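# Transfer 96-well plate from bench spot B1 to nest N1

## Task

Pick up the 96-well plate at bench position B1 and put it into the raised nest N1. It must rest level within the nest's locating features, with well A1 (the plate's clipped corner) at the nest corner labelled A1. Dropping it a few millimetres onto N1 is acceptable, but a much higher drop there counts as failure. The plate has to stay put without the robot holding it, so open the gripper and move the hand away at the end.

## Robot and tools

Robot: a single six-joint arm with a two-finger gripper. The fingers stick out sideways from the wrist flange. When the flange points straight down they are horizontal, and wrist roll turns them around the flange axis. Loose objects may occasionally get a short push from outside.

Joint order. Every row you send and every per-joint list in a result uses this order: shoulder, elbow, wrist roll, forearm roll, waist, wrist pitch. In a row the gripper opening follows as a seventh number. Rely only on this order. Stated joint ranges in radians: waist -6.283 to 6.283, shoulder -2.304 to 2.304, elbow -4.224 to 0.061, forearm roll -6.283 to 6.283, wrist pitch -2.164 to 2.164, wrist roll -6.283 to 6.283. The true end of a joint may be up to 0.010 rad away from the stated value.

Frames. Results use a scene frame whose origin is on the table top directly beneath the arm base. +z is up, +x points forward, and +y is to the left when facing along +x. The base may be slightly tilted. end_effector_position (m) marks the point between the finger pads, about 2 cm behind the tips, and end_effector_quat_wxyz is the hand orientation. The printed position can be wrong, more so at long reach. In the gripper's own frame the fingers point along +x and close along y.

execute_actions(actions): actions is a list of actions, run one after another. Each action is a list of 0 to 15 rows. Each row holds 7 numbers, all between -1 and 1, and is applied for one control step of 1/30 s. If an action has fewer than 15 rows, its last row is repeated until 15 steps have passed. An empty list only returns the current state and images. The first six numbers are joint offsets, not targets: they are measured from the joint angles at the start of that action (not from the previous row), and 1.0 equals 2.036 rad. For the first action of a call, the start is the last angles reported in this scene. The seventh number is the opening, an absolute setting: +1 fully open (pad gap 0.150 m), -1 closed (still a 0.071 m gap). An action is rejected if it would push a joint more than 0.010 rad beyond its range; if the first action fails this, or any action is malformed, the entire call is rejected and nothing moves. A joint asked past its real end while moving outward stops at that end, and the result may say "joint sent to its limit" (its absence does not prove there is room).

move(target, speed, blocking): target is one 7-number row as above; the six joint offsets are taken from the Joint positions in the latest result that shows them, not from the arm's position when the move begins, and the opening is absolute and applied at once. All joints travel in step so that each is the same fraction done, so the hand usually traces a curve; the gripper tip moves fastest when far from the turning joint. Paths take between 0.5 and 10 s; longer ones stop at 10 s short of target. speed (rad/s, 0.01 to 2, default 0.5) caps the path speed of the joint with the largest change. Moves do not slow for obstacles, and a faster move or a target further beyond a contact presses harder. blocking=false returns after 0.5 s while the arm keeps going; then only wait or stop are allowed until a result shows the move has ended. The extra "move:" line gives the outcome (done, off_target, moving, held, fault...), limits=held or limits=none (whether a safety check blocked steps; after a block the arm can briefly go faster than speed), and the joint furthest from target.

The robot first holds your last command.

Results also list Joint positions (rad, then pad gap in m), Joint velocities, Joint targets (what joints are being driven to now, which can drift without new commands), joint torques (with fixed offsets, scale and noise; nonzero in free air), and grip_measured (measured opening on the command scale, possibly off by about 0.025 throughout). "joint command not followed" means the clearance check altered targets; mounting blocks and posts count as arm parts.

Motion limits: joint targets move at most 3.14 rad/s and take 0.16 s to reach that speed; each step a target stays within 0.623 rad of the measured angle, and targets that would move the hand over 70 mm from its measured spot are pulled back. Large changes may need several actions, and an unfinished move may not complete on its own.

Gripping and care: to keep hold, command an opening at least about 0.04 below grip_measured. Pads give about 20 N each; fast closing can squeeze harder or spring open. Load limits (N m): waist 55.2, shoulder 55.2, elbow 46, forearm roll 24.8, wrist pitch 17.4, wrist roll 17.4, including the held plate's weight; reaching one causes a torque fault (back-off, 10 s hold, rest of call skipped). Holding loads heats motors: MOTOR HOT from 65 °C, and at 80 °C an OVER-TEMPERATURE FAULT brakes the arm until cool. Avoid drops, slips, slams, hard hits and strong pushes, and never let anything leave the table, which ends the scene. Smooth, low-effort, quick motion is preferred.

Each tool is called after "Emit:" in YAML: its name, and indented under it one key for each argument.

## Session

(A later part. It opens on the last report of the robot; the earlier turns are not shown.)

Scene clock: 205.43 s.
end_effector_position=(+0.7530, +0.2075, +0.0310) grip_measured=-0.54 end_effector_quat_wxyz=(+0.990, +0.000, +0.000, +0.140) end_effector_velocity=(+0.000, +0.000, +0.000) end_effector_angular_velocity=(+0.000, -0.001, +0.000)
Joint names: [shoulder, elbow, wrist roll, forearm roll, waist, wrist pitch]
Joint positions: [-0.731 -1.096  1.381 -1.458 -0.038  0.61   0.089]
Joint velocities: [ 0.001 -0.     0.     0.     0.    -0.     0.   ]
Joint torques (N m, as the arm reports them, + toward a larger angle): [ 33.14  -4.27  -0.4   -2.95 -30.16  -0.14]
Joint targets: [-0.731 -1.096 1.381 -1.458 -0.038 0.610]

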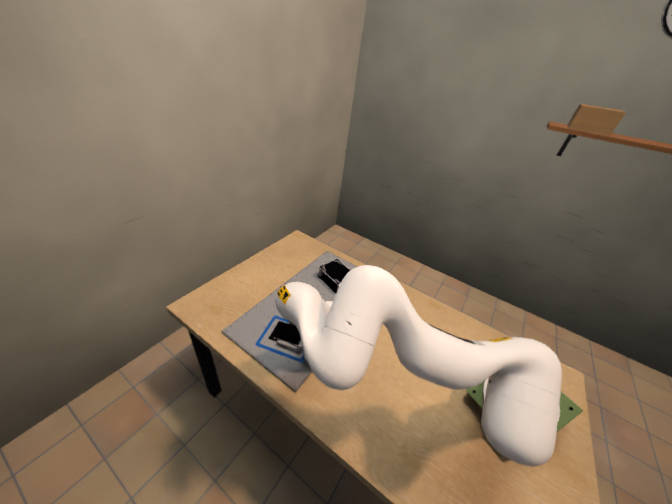

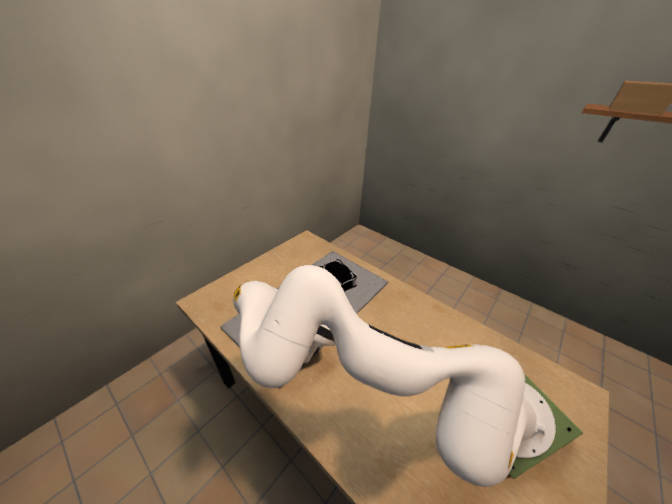

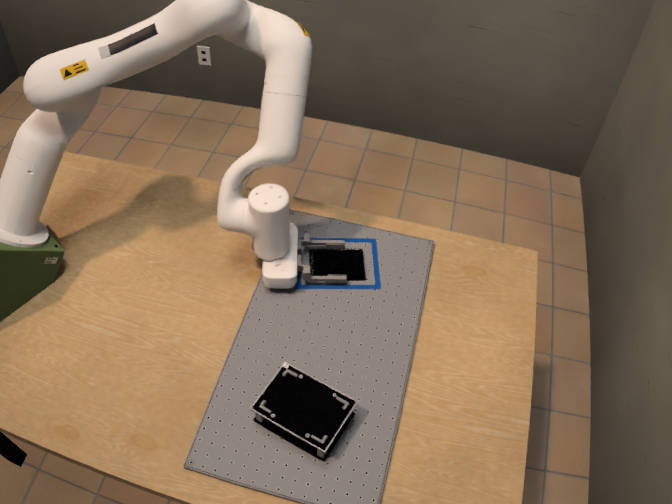

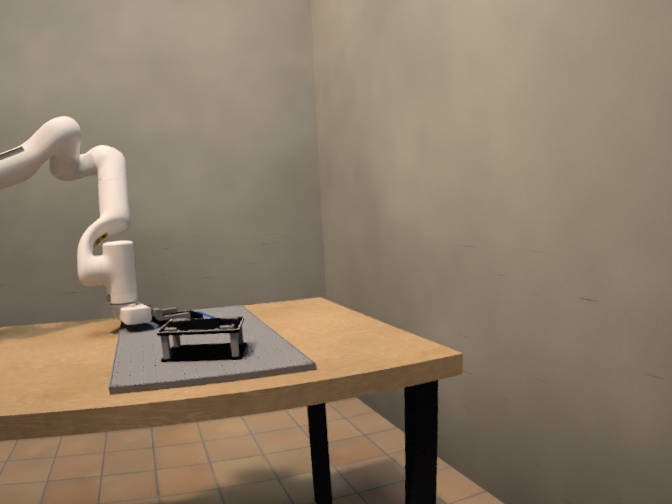

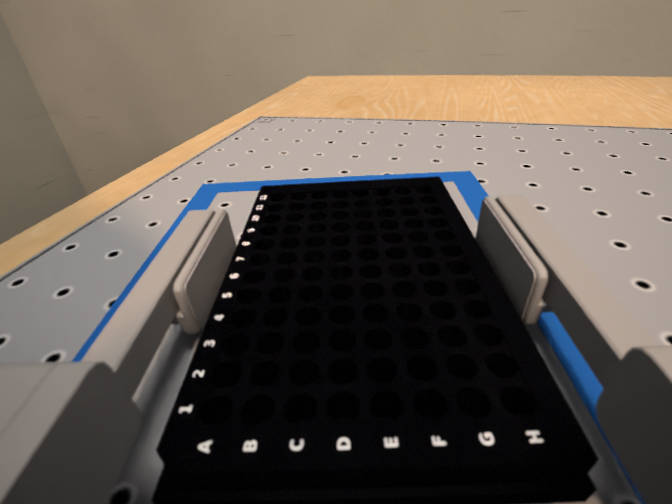

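Emit:
execute_actions:
  actions:
    - [[0,0,0,0,0,0,-0.56],[0,0,0,0,0,0,-0.58],[0,0,0,0,0,0,-0.60],[0,0,0,0,0,0,-0.62],[0,0,0,0,0,0,-0.64],[0,0,0,0,0,0,-0.655],[0,0,0,0,0,0,-0.67],[0,0,0,0,0,0,-0.685],[0,0,0,0,0,0,-0.70],[0,0,0,0,0,0,-0.715],[0,0,0,0,0,0,-0.73],[0,0,0,0,0,0,-0.745],[0,0,0,0,0,0,-0.76],[0,0,0,0,0,0,-0.775],[0,0,0,0,0,0,-0.79]]
    - [[0,0,0,0,0,0,-0.80],[0,0,0,0,0,0,-0.81],[0,0,0,0,0,0,-0.82],[0,0,0,0,0,0,-0.83]]

Emit:
zoom_image:
  camera: "cam_wrist"
  region: [150, 160, 600, 360]

Scene clock: 213.93 s.
end_effector_position=(+0.7530, +0.2075, +0.0310) grip_measured=-0.70 end_effector_quat_wxyz=(+0.990, +0.000, +0.000, +0.140) end_effector_velocity=(-0.000, -0.000, -0.000) end_effector_angular_velocity=(+0.000, +0.000, -0.000)
Joint names: [shoulder, elbow, wrist roll, forearm roll, waist, wrist pitch]
Joint positions: [-0.731 -1.096  1.381 -1.458 -0.038  0.61   0.083]
Joint velocities: [-0.  0.  0. -0.  0.  0.  0.]
Joint torques (N m, as the arm reports them, + toward a larger angle): [ 33.36  -4.13  -0.47  -2.65 -30.13  -0.14]
Joint targets: [-0.731 -1.096 1.381 -1.458 -0.038 0.610]

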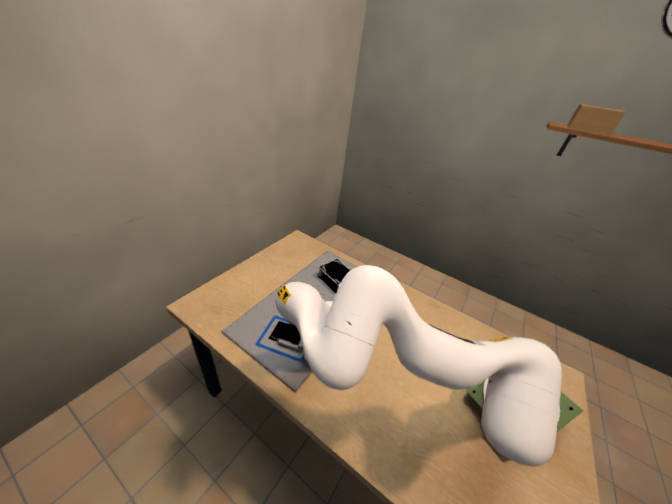

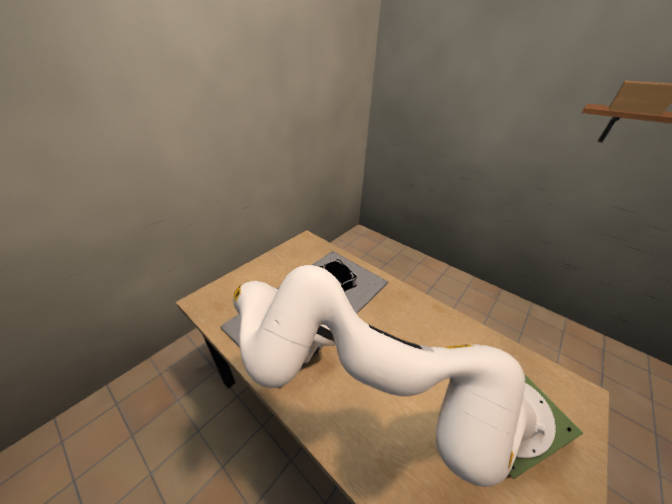

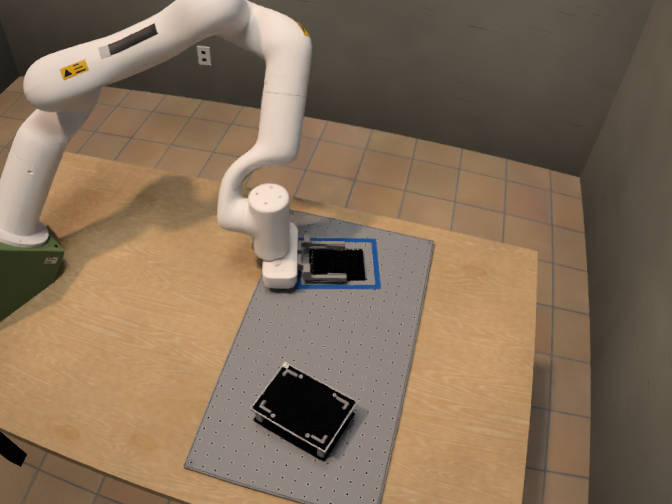

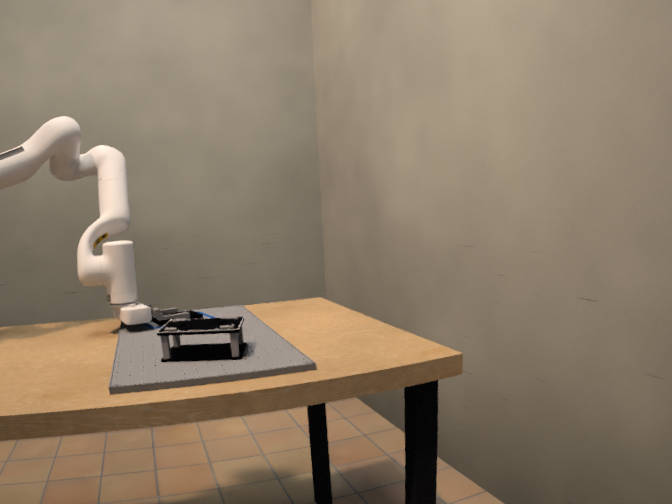

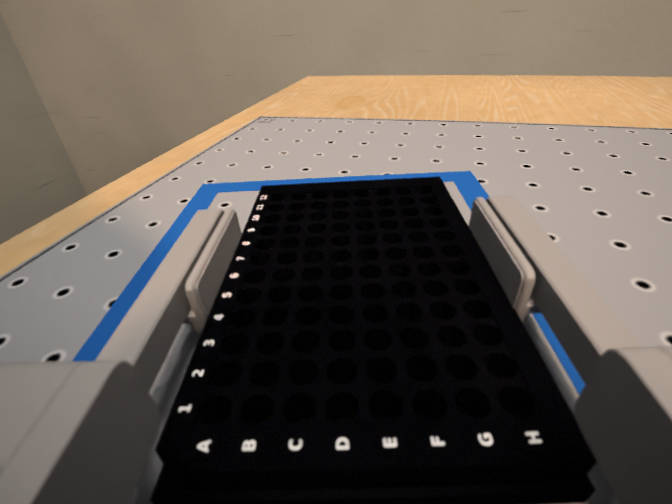

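Region (150, 160, 600, 360) of cam_wrist's 672x504 image, scaled by 1.120, with more detail than that image has.

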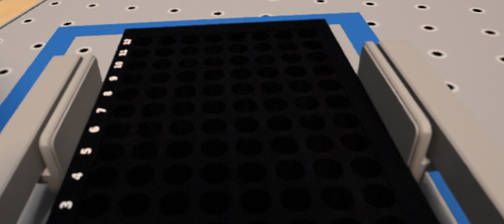

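Emit:
move:
  target: [0.0252, 0.0156, 0.0168, -0.024, -0.012, 0.003, -0.83]
  speed: 0.1

Emit:
move:
  target: [-0.1179, 0.0790, -0.0429, -0.0008, -0.2387, 0.0582, -0.83]
  speed: 0.45

Scene clock: 235.00 s.
end_effector_position=(+0.7533, +0.2080, +0.0556) grip_measured=-0.70 end_effector_quat_wxyz=(+0.990, -0.001, -0.000, +0.139) end_effector_velocity=(+0.000, +0.001, +0.002) end_effector_angular_velocity=(+0.001, -0.001, +0.000)
Joint names: [shoulder, elbow, wrist roll, forearm roll, waist, wrist pitch]
Joint positions: [-0.68  -1.064  1.415 -1.507 -0.062  0.616  0.083]
Joint velocities: [ 0.004  0.001  0.002 -0.002 -0.001  0.001  0.   ]
Joint torques (N m, as the arm reports them, + toward a larger angle): [ 32.09  -4.25  -0.49  -2.53 -29.69  -0.09]
Joint targets: [-0.679 -1.064 1.415 -1.507 -0.062 0.616]
move: done; limits=none; farthest joint: the waist, 0.001 radians from its target (0.025 radians at the start)

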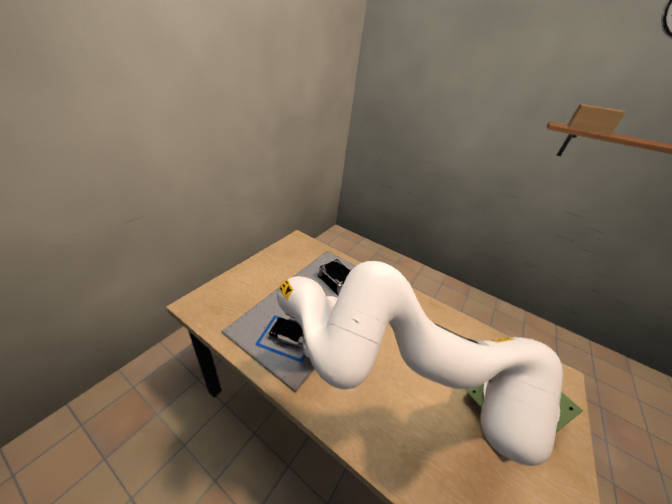

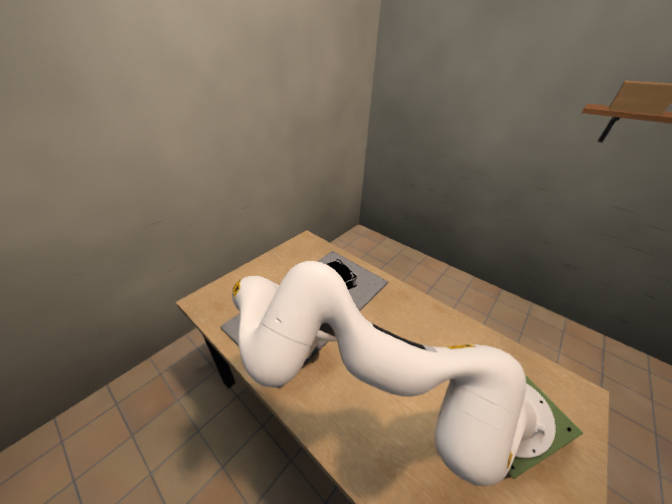

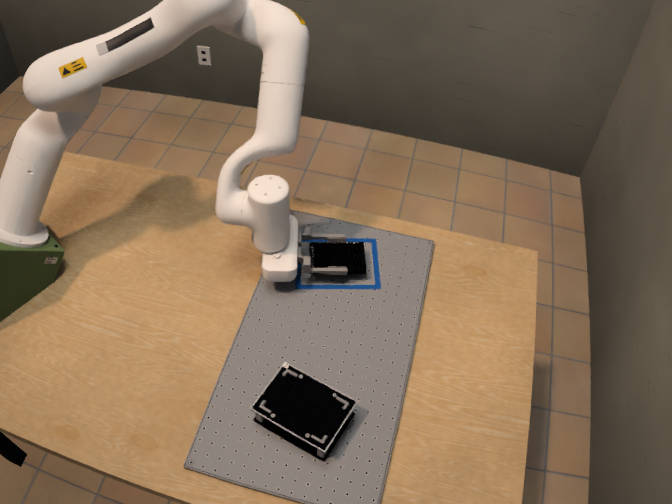

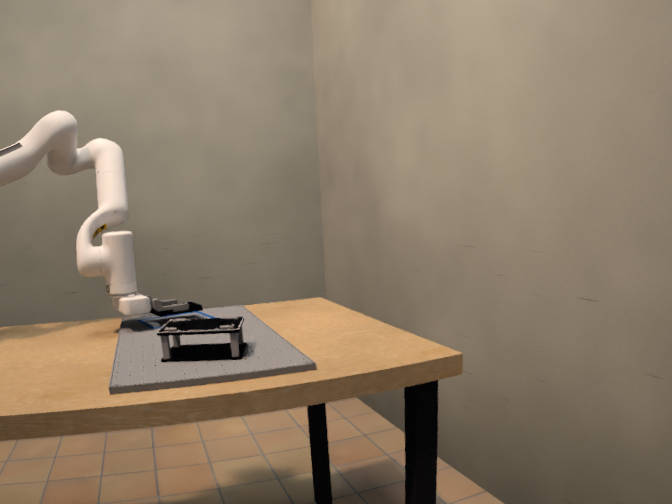

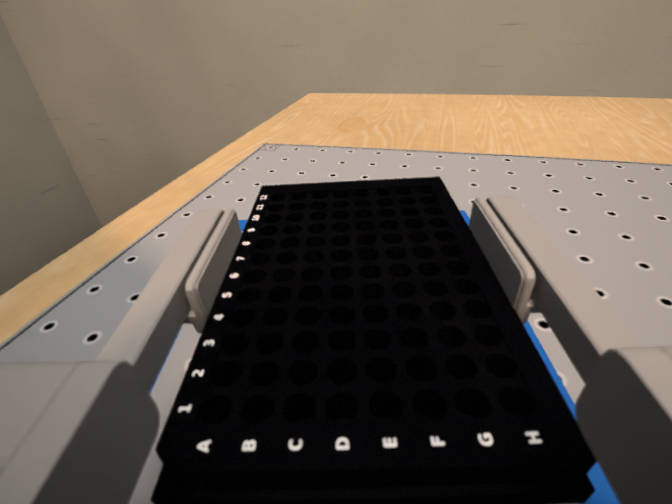

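Scene clock: 236.73 s.
end_effector_position=(+0.6071, -0.1245, +0.1101) grip_measured=-0.70 end_effector_quat_wxyz=(+0.992, -0.000, +0.000, -0.124) end_effector_velocity=(-0.002, -0.002, +0.000) end_effector_angular_velocity=(-0.000, +0.000, -0.004)
Joint names: [shoulder, elbow, wrist roll, forearm roll, waist, wrist pitch]
Joint positions: [-0.919 -0.904  1.328 -1.508 -0.547  0.735  0.083]
Joint velocities: [-0.001  0.001 -0.    -0.    -0.003 -0.     0.   ]
Joint torques (N m, as the arm reports them, + toward a larger angle): [ 27.31  -3.97  -0.53  -3.22 -32.13  -0.12]
Joint targets: [-0.920 -0.904 1.328 -1.508 -0.548 0.735]
move: done; limits=none; farthest joint: the shoulder, 0.001 radians from its target (0.240 radians at the start)

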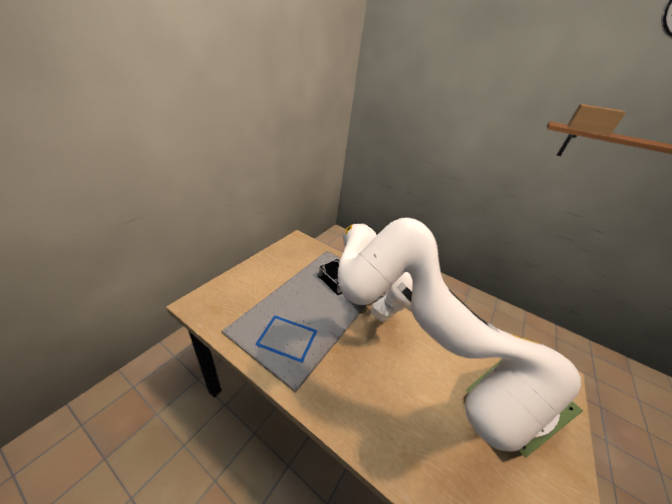

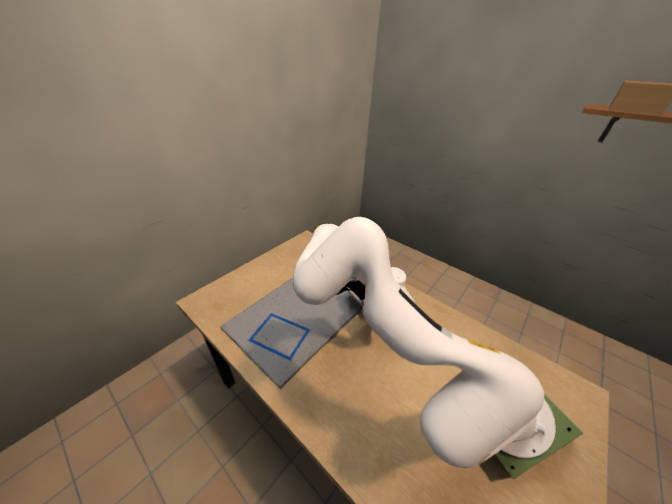

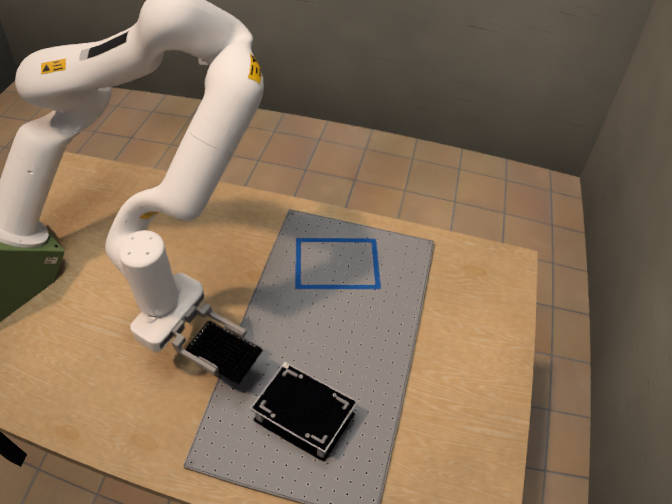

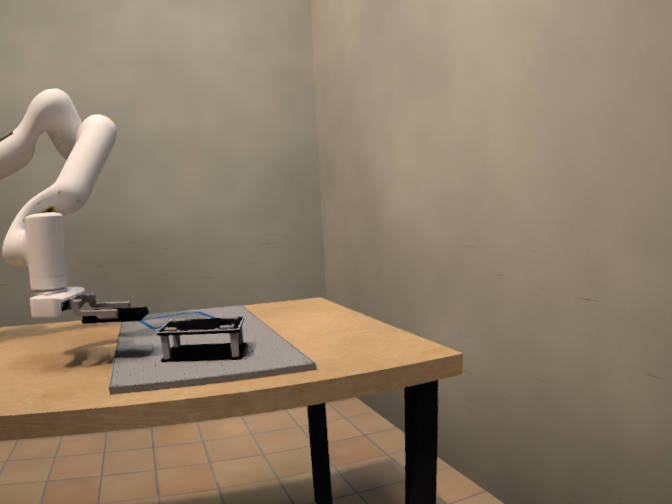

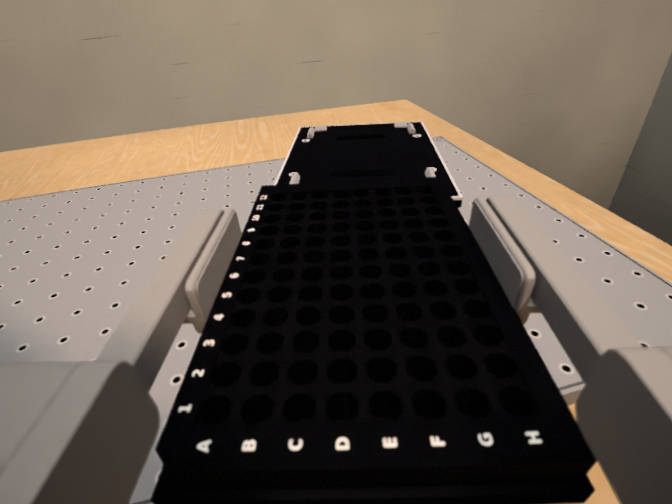

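Emit:
zoom_image:
  camera: "cam_wrist"
  region: [250, 105, 480, 215]

Emit:
zoom_image:
  camera: "cam_low"
  region: [20, 275, 270, 375]

Emit:
zoom_image:
  camera: "cam_high"
  region: [160, 290, 370, 470]

Region (250, 105, 480, 215) of cam_wrist's 672x504 image, scaled by 2.191, with more detail than that image has; it fills the top 241 rows of this view, and the rest is white.

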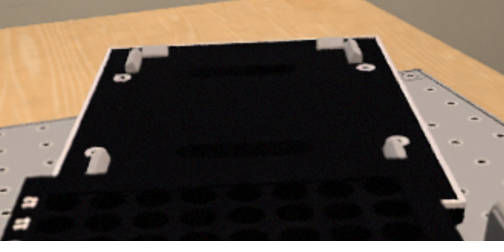

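Region (20, 275, 270, 375) of cam_low's 672x504 image, scaled by 2.016, with more detail than that image has; it fills the top 202 rows of this view, and the rest is white.

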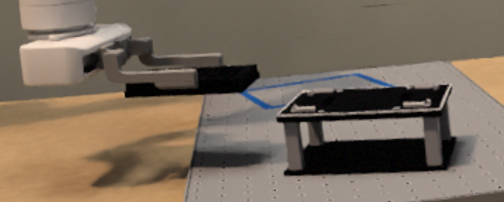

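Region (160, 290, 370, 470) of cam_high's 672x504 image, scaled by 2.400, with more detail than that image has; it fills the top 432 rows of this view, and the rest is white.

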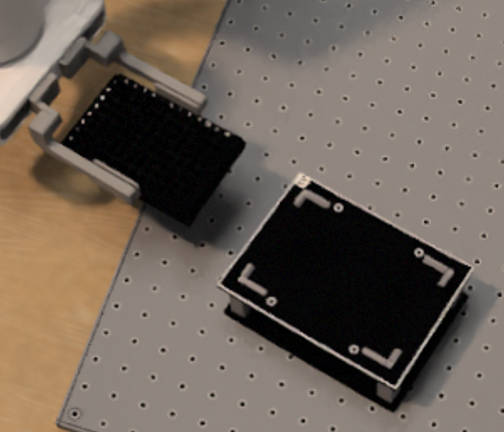

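Emit:
move:
  target: [-0.0874, -0.2723, 0.2907, -0.1856, 0.0129, 0.0216, -0.83]
  speed: 0.45

Emit:
zoom_image:
  camera: "cam_high"
  region: [230, 340, 380, 470]

Emit:
zoom_image:
  camera: "cam_low"
  region: [130, 290, 270, 350]

Scene clock: 285.63 s.
end_effector_position=(+0.7843, -0.1823, +0.1109) grip_measured=-0.70 end_effector_quat_wxyz=(+0.989, -0.000, +0.001, -0.145) end_effector_velocity=(+0.001, +0.000, +0.001) end_effector_angular_velocity=(+0.000, -0.001, +0.001)
Joint names: [shoulder, elbow, wrist roll, forearm roll, waist, wrist pitch]
Joint positions: [-1.097 -1.458  1.919 -1.886 -0.521  0.779  0.083]
Joint velocities: [ 0.    -0.002  0.001 -0.001  0.     0.001  0.   ]
Joint torques (N m, as the arm reports them, + toward a larger angle): [ 36.12  -7.55  -0.51  -2.52 -40.74  -0.23]
Joint targets: [-1.097 -1.458 1.920 -1.886 -0.521 0.779]
move: done; limits=none; farthest joint: the elbow, 0.001 radians from its target (0.555 radians at the start)

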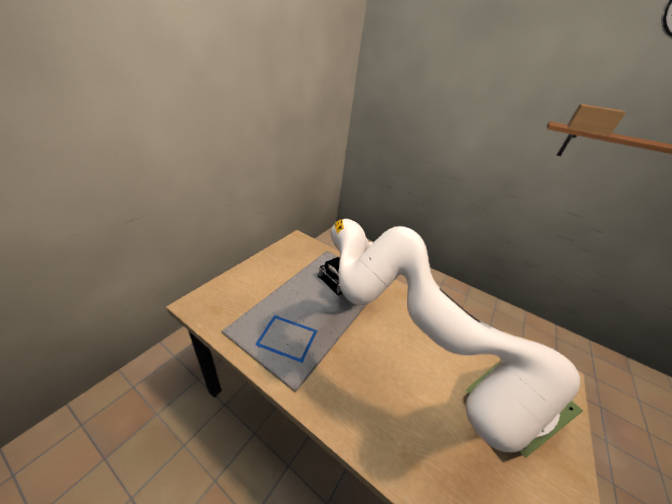

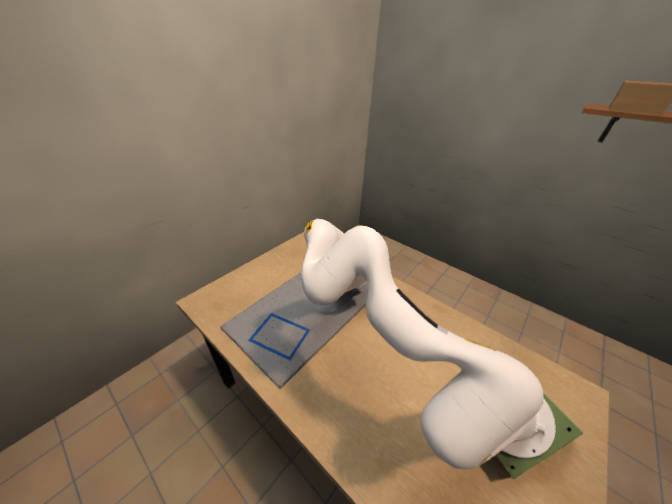

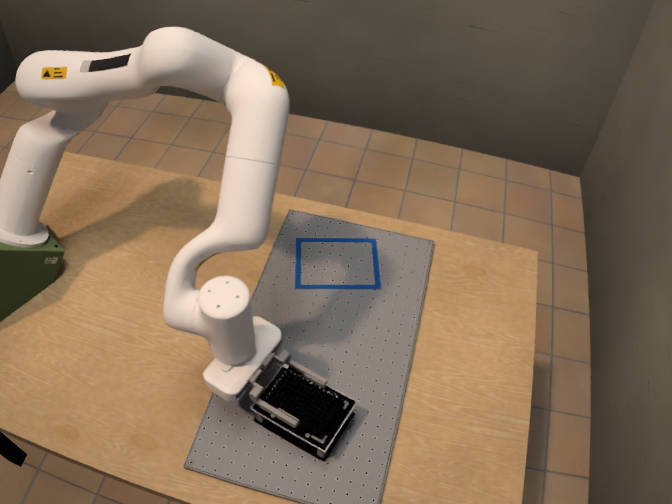

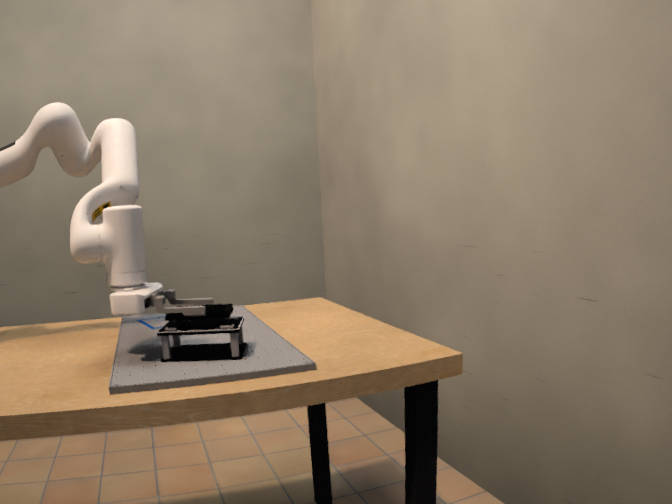

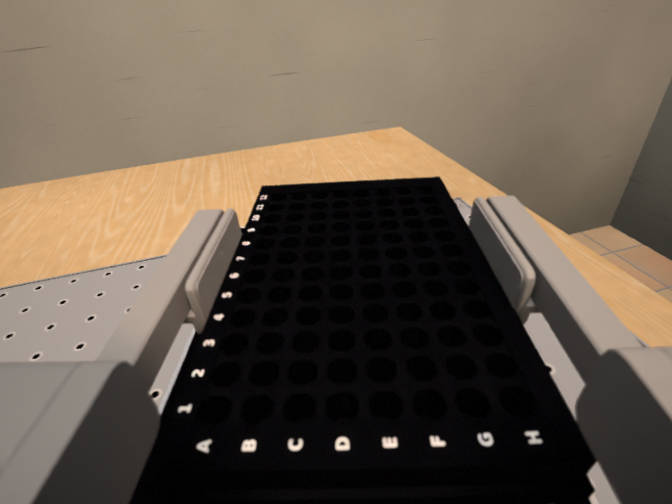

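Region (230, 340, 380, 470) of cam_high's 672x504 image, scaled by 3.360, with more detail than that image has; it fills the top 437 rows of this view, and the rest is white.

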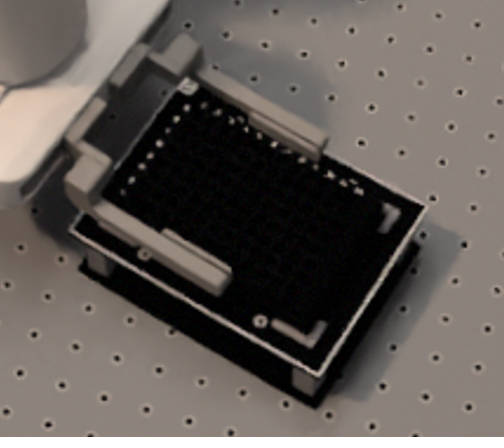

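Region (130, 290, 270, 350) of cam_low's 672x504 image, scaled by 3.600, with more detail than that image has; it fills the top 216 rows of this view, and the rest is white.

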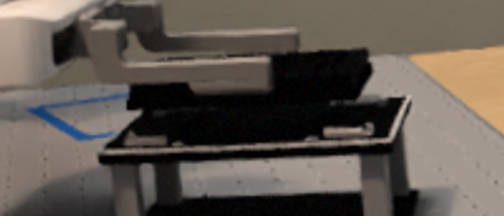

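Emit:
move:
  target: [-0.0083, -0.0089, 0.0014, 0.0030, 0.0042, -0.0013, -0.83]
  speed: 0.04

Emit:
zoom_image:
  camera: "cam_high"
  region: [245, 350, 365, 465]

Emit:
zoom_image:
  camera: "cam_low"
  region: [150, 295, 255, 345]

Emit:
zoom_image:
  camera: "cam_wrist"
  region: [210, 160, 510, 260]

Scene clock: 303.37 s.
end_effector_position=(+0.7872, -0.1832, +0.1031) grip_measured=-0.70 end_effector_quat_wxyz=(+0.989, -0.000, +0.001, -0.145) end_effector_velocity=(+0.000, -0.000, -0.001) end_effector_angular_velocity=(+0.000, -0.000, -0.000)
Joint names: [shoulder, elbow, wrist roll, forearm roll, waist, wrist pitch]
Joint positions: [-1.114 -1.476  1.922 -1.88  -0.513  0.776  0.083]
Joint velocities: [-0.002 -0.002  0.001  0.001  0.001 -0.     0.   ]
Joint torques (N m, as the arm reports them, + toward a larger angle): [ 36.16  -8.41  -0.58  -3.02 -43.1   -0.2 ]
Joint targets: [-1.114 -1.476 1.922 -1.880 -0.513 0.776]
move: done; limits=none; farthest joint: the waist, 0.000 radians from its target (0.009 radians at the start)

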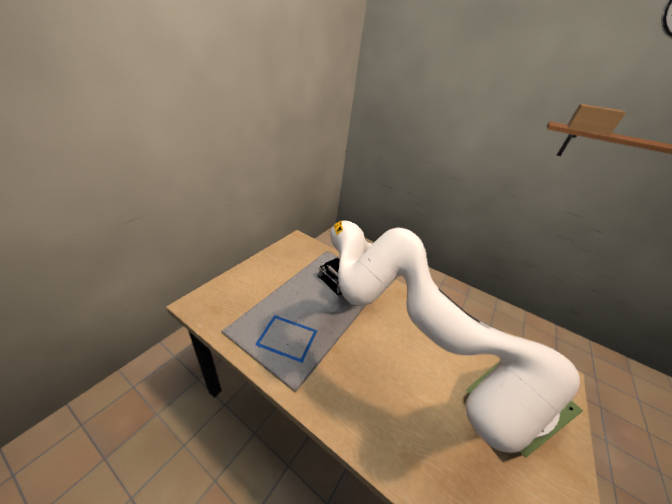

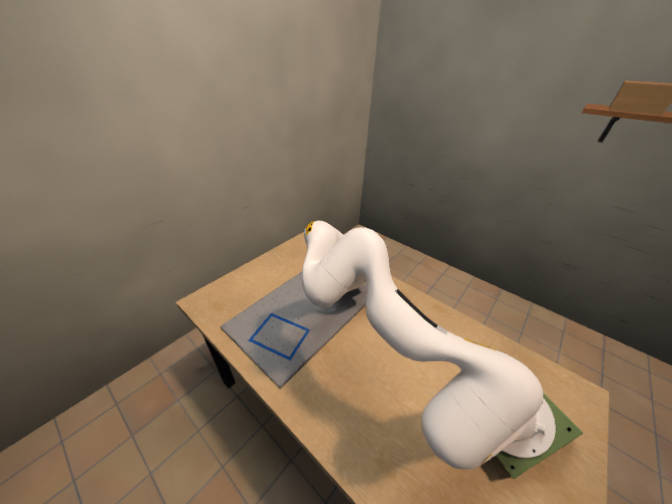

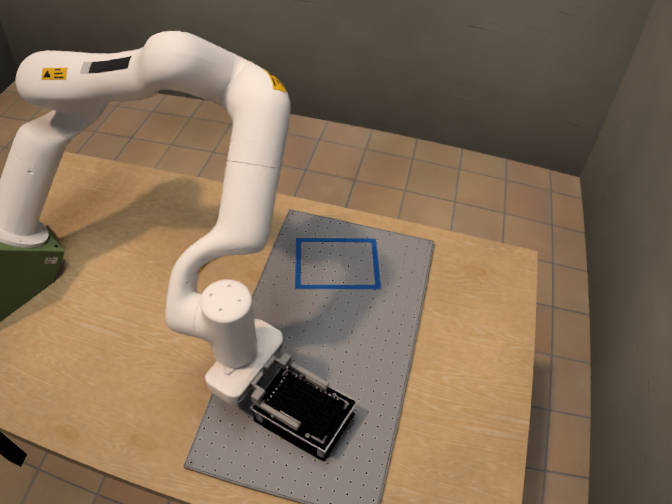

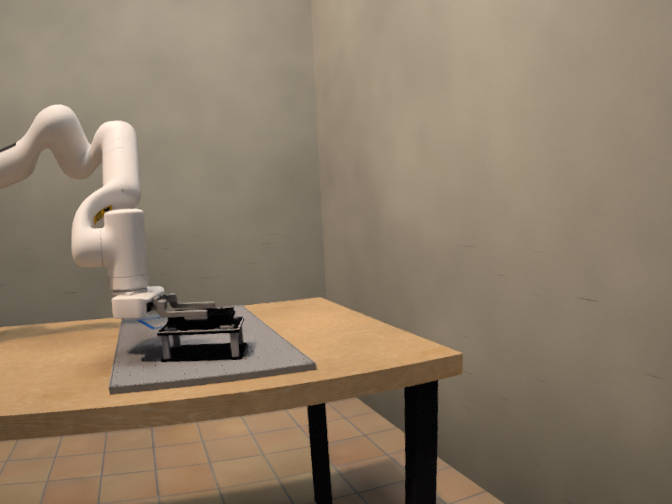

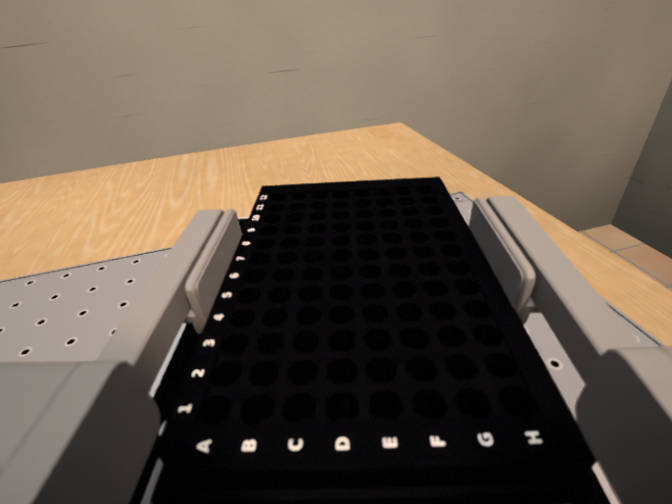

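Region (245, 350, 365, 465) of cam_high's 672x504 image, scaled by 4.200, with more detail than that image has; it fills the top 483 rows of this view, and the rest is white.

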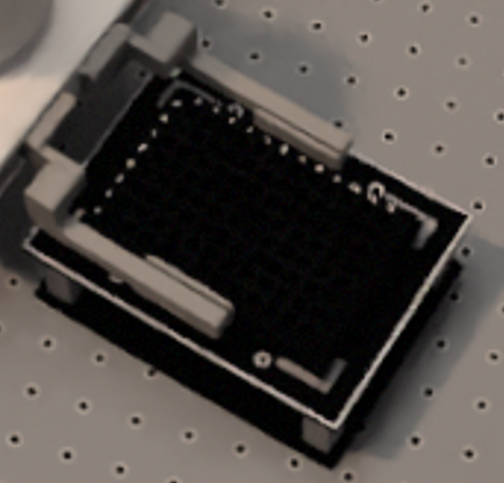

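Region (150, 295, 255, 345) of cam_low's 672x504 image, scaled by 4.800, with more detail than that image has; it fills the top 240 rows of this view, and the rest is white.

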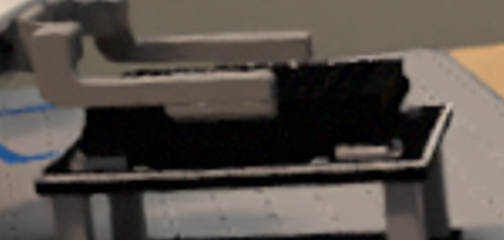

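Region (210, 160, 510, 260) of cam_wrist's 672x504 image, scaled by 1.680, with more detail than that image has.

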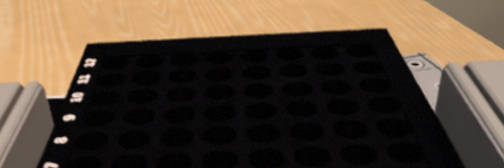

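Emit:
zoom_image:
  camera: "cam_wrist"
  region: [120, 300, 260, 504]

Emit:
zoom_image:
  camera: "cam_wrist"
  region: [490, 300, 630, 504]

Region (120, 300, 260, 504) of cam_wrist's 672x504 image, scaled by 2.471, with more detail than that image has; it fills the left 346 columns of this view, and the rest is white.

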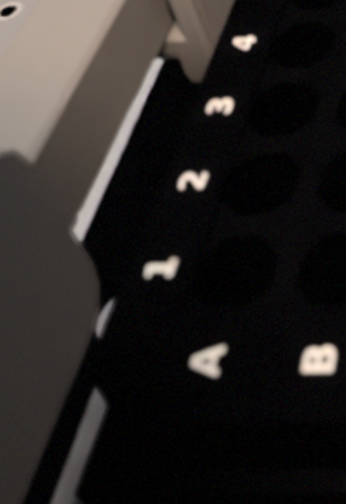

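Region (490, 300, 630, 504) of cam_wrist's 672x504 image, scaled by 2.471, with more detail than that image has; it fills the left 346 columns of this view, and the rest is white.

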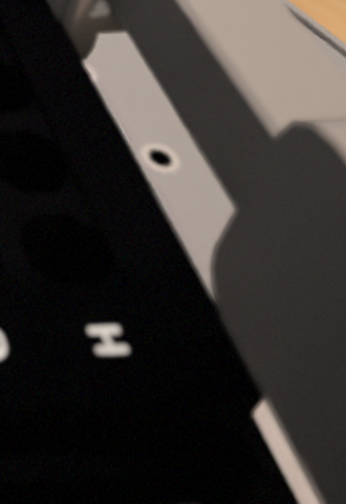

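Emit:
move:
  target: [0.0011, 0.0011, 0.0006, 0.0029, 0.0036, -0.0012, -0.83]
  speed: 0.03

Emit:
zoom_image:
  camera: "cam_wrist"
  region: [120, 300, 260, 504]

Emit:
zoom_image:
  camera: "cam_wrist"
  region: [490, 300, 630, 504]

Emit:
zoom_image:
  camera: "cam_wrist"
  region: [210, 160, 510, 260]

Emit:
zoom_image:
  camera: "cam_low"
  region: [150, 300, 255, 345]

Emit:
zoom_image:
  camera: "cam_high"
  region: [245, 350, 365, 465]

Scene clock: 324.63 s.
end_effector_position=(+0.7882, -0.1794, +0.1006) grip_measured=-0.70 end_effector_quat_wxyz=(+0.989, -0.000, +0.001, -0.145) end_effector_velocity=(+0.000, +0.001, -0.001) end_effector_angular_velocity=(-0.000, -0.000, +0.000)
Joint names: [shoulder, elbow, wrist roll, forearm roll, waist, wrist pitch]
Joint positions: [-1.112 -1.474  1.923 -1.874 -0.506  0.774  0.083]
Joint velocities: [ 0.001  0.001  0.     0.002  0.002 -0.001  0.   ]
Joint torques (N m, as the arm reports them, + toward a larger angle): [ 36.3   -7.53  -0.59  -2.79 -42.41  -0.18]
Joint targets: [-1.112 -1.474 1.923 -1.874 -0.505 0.774]
move: done; limits=none; farthest joint: the waist, 0.000 radians from its target (0.007 radians at the start)

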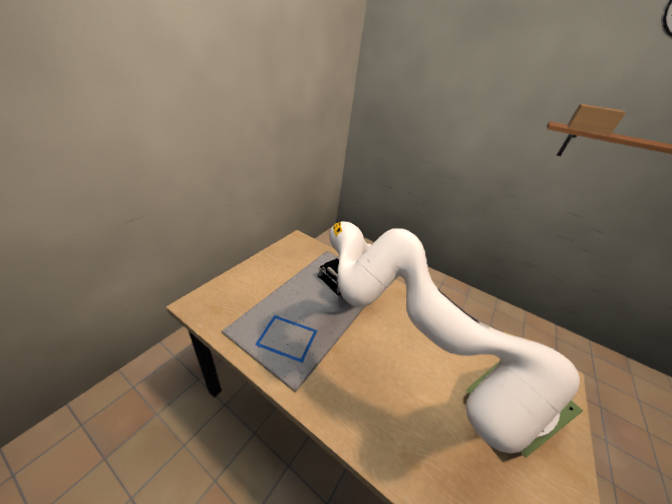

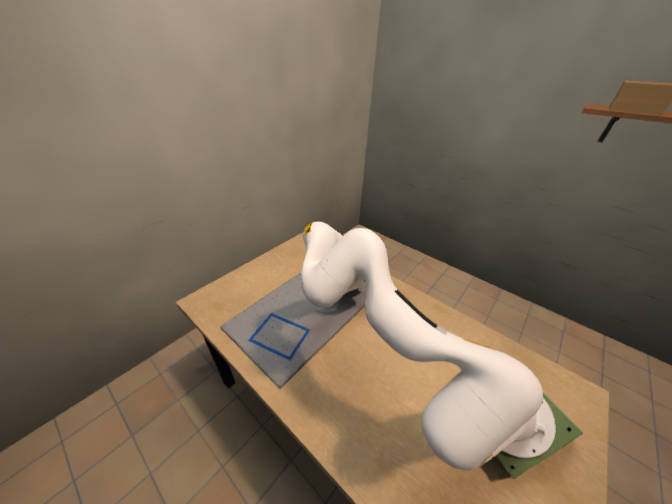

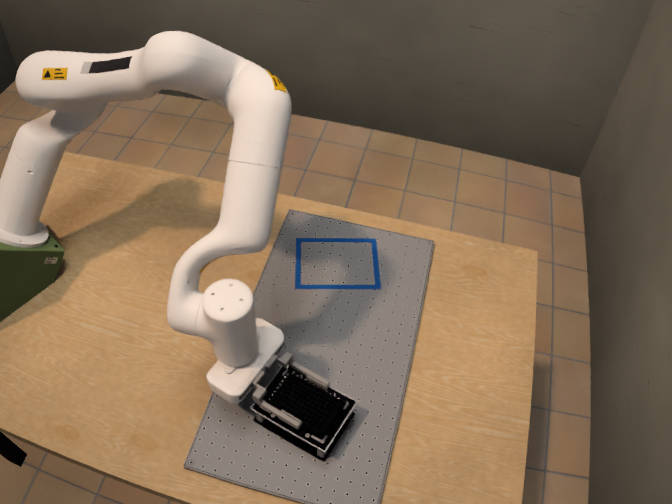

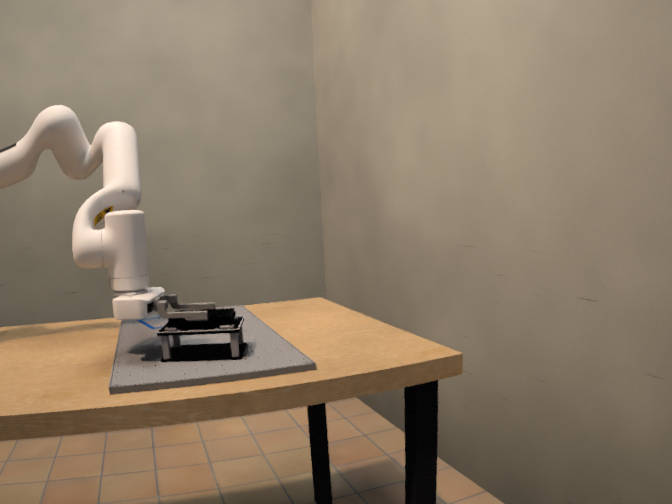

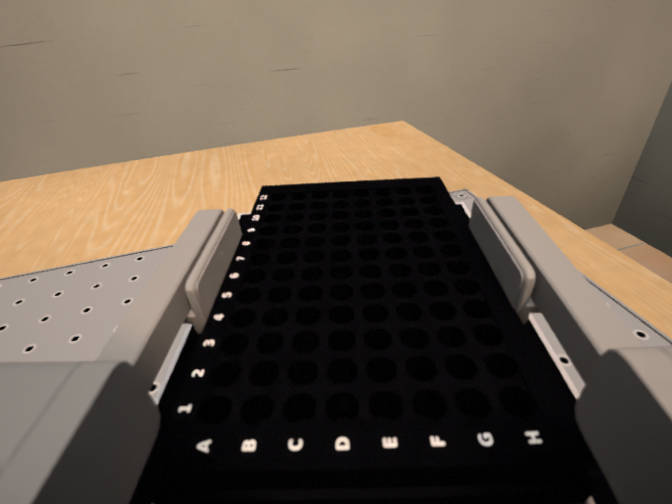

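Region (120, 300, 260, 504) of cam_wrist's 672x504 image, scaled by 2.471, with more detail than that image has; it fills the left 346 columns of this view, and the rest is white.

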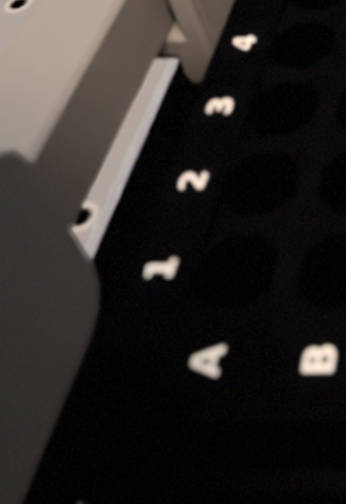

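Region (490, 300, 630, 504) of cam_wrist's 672x504 image, scaled by 2.471, with more detail than that image has; it fills the left 346 columns of this view, and the rest is white.

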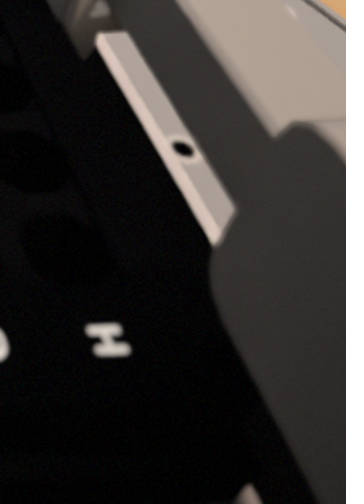

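Region (210, 160, 510, 260) of cam_wrist's 672x504 image, scaled by 1.680, with more detail than that image has.

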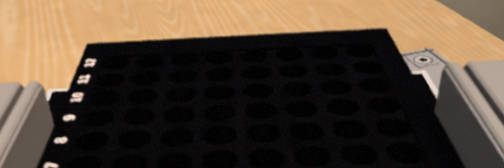

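Region (150, 300, 255, 345) of cam_low's 672x504 image, scaled by 4.800, with more detail than that image has; it fills the top 216 rows of this view, and the rest is white.

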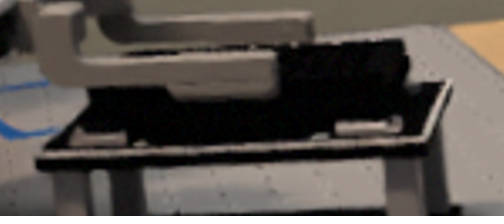

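Region (245, 350, 365, 465) of cam_high's 672x504 image, scaled by 4.200, with more detail than that image has; it fills the top 483 rows of this view, and the rest is white.

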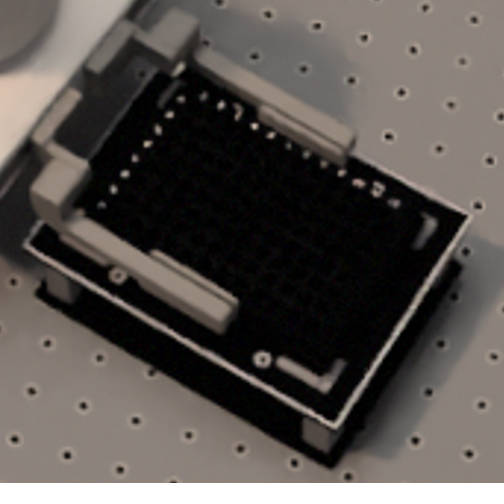

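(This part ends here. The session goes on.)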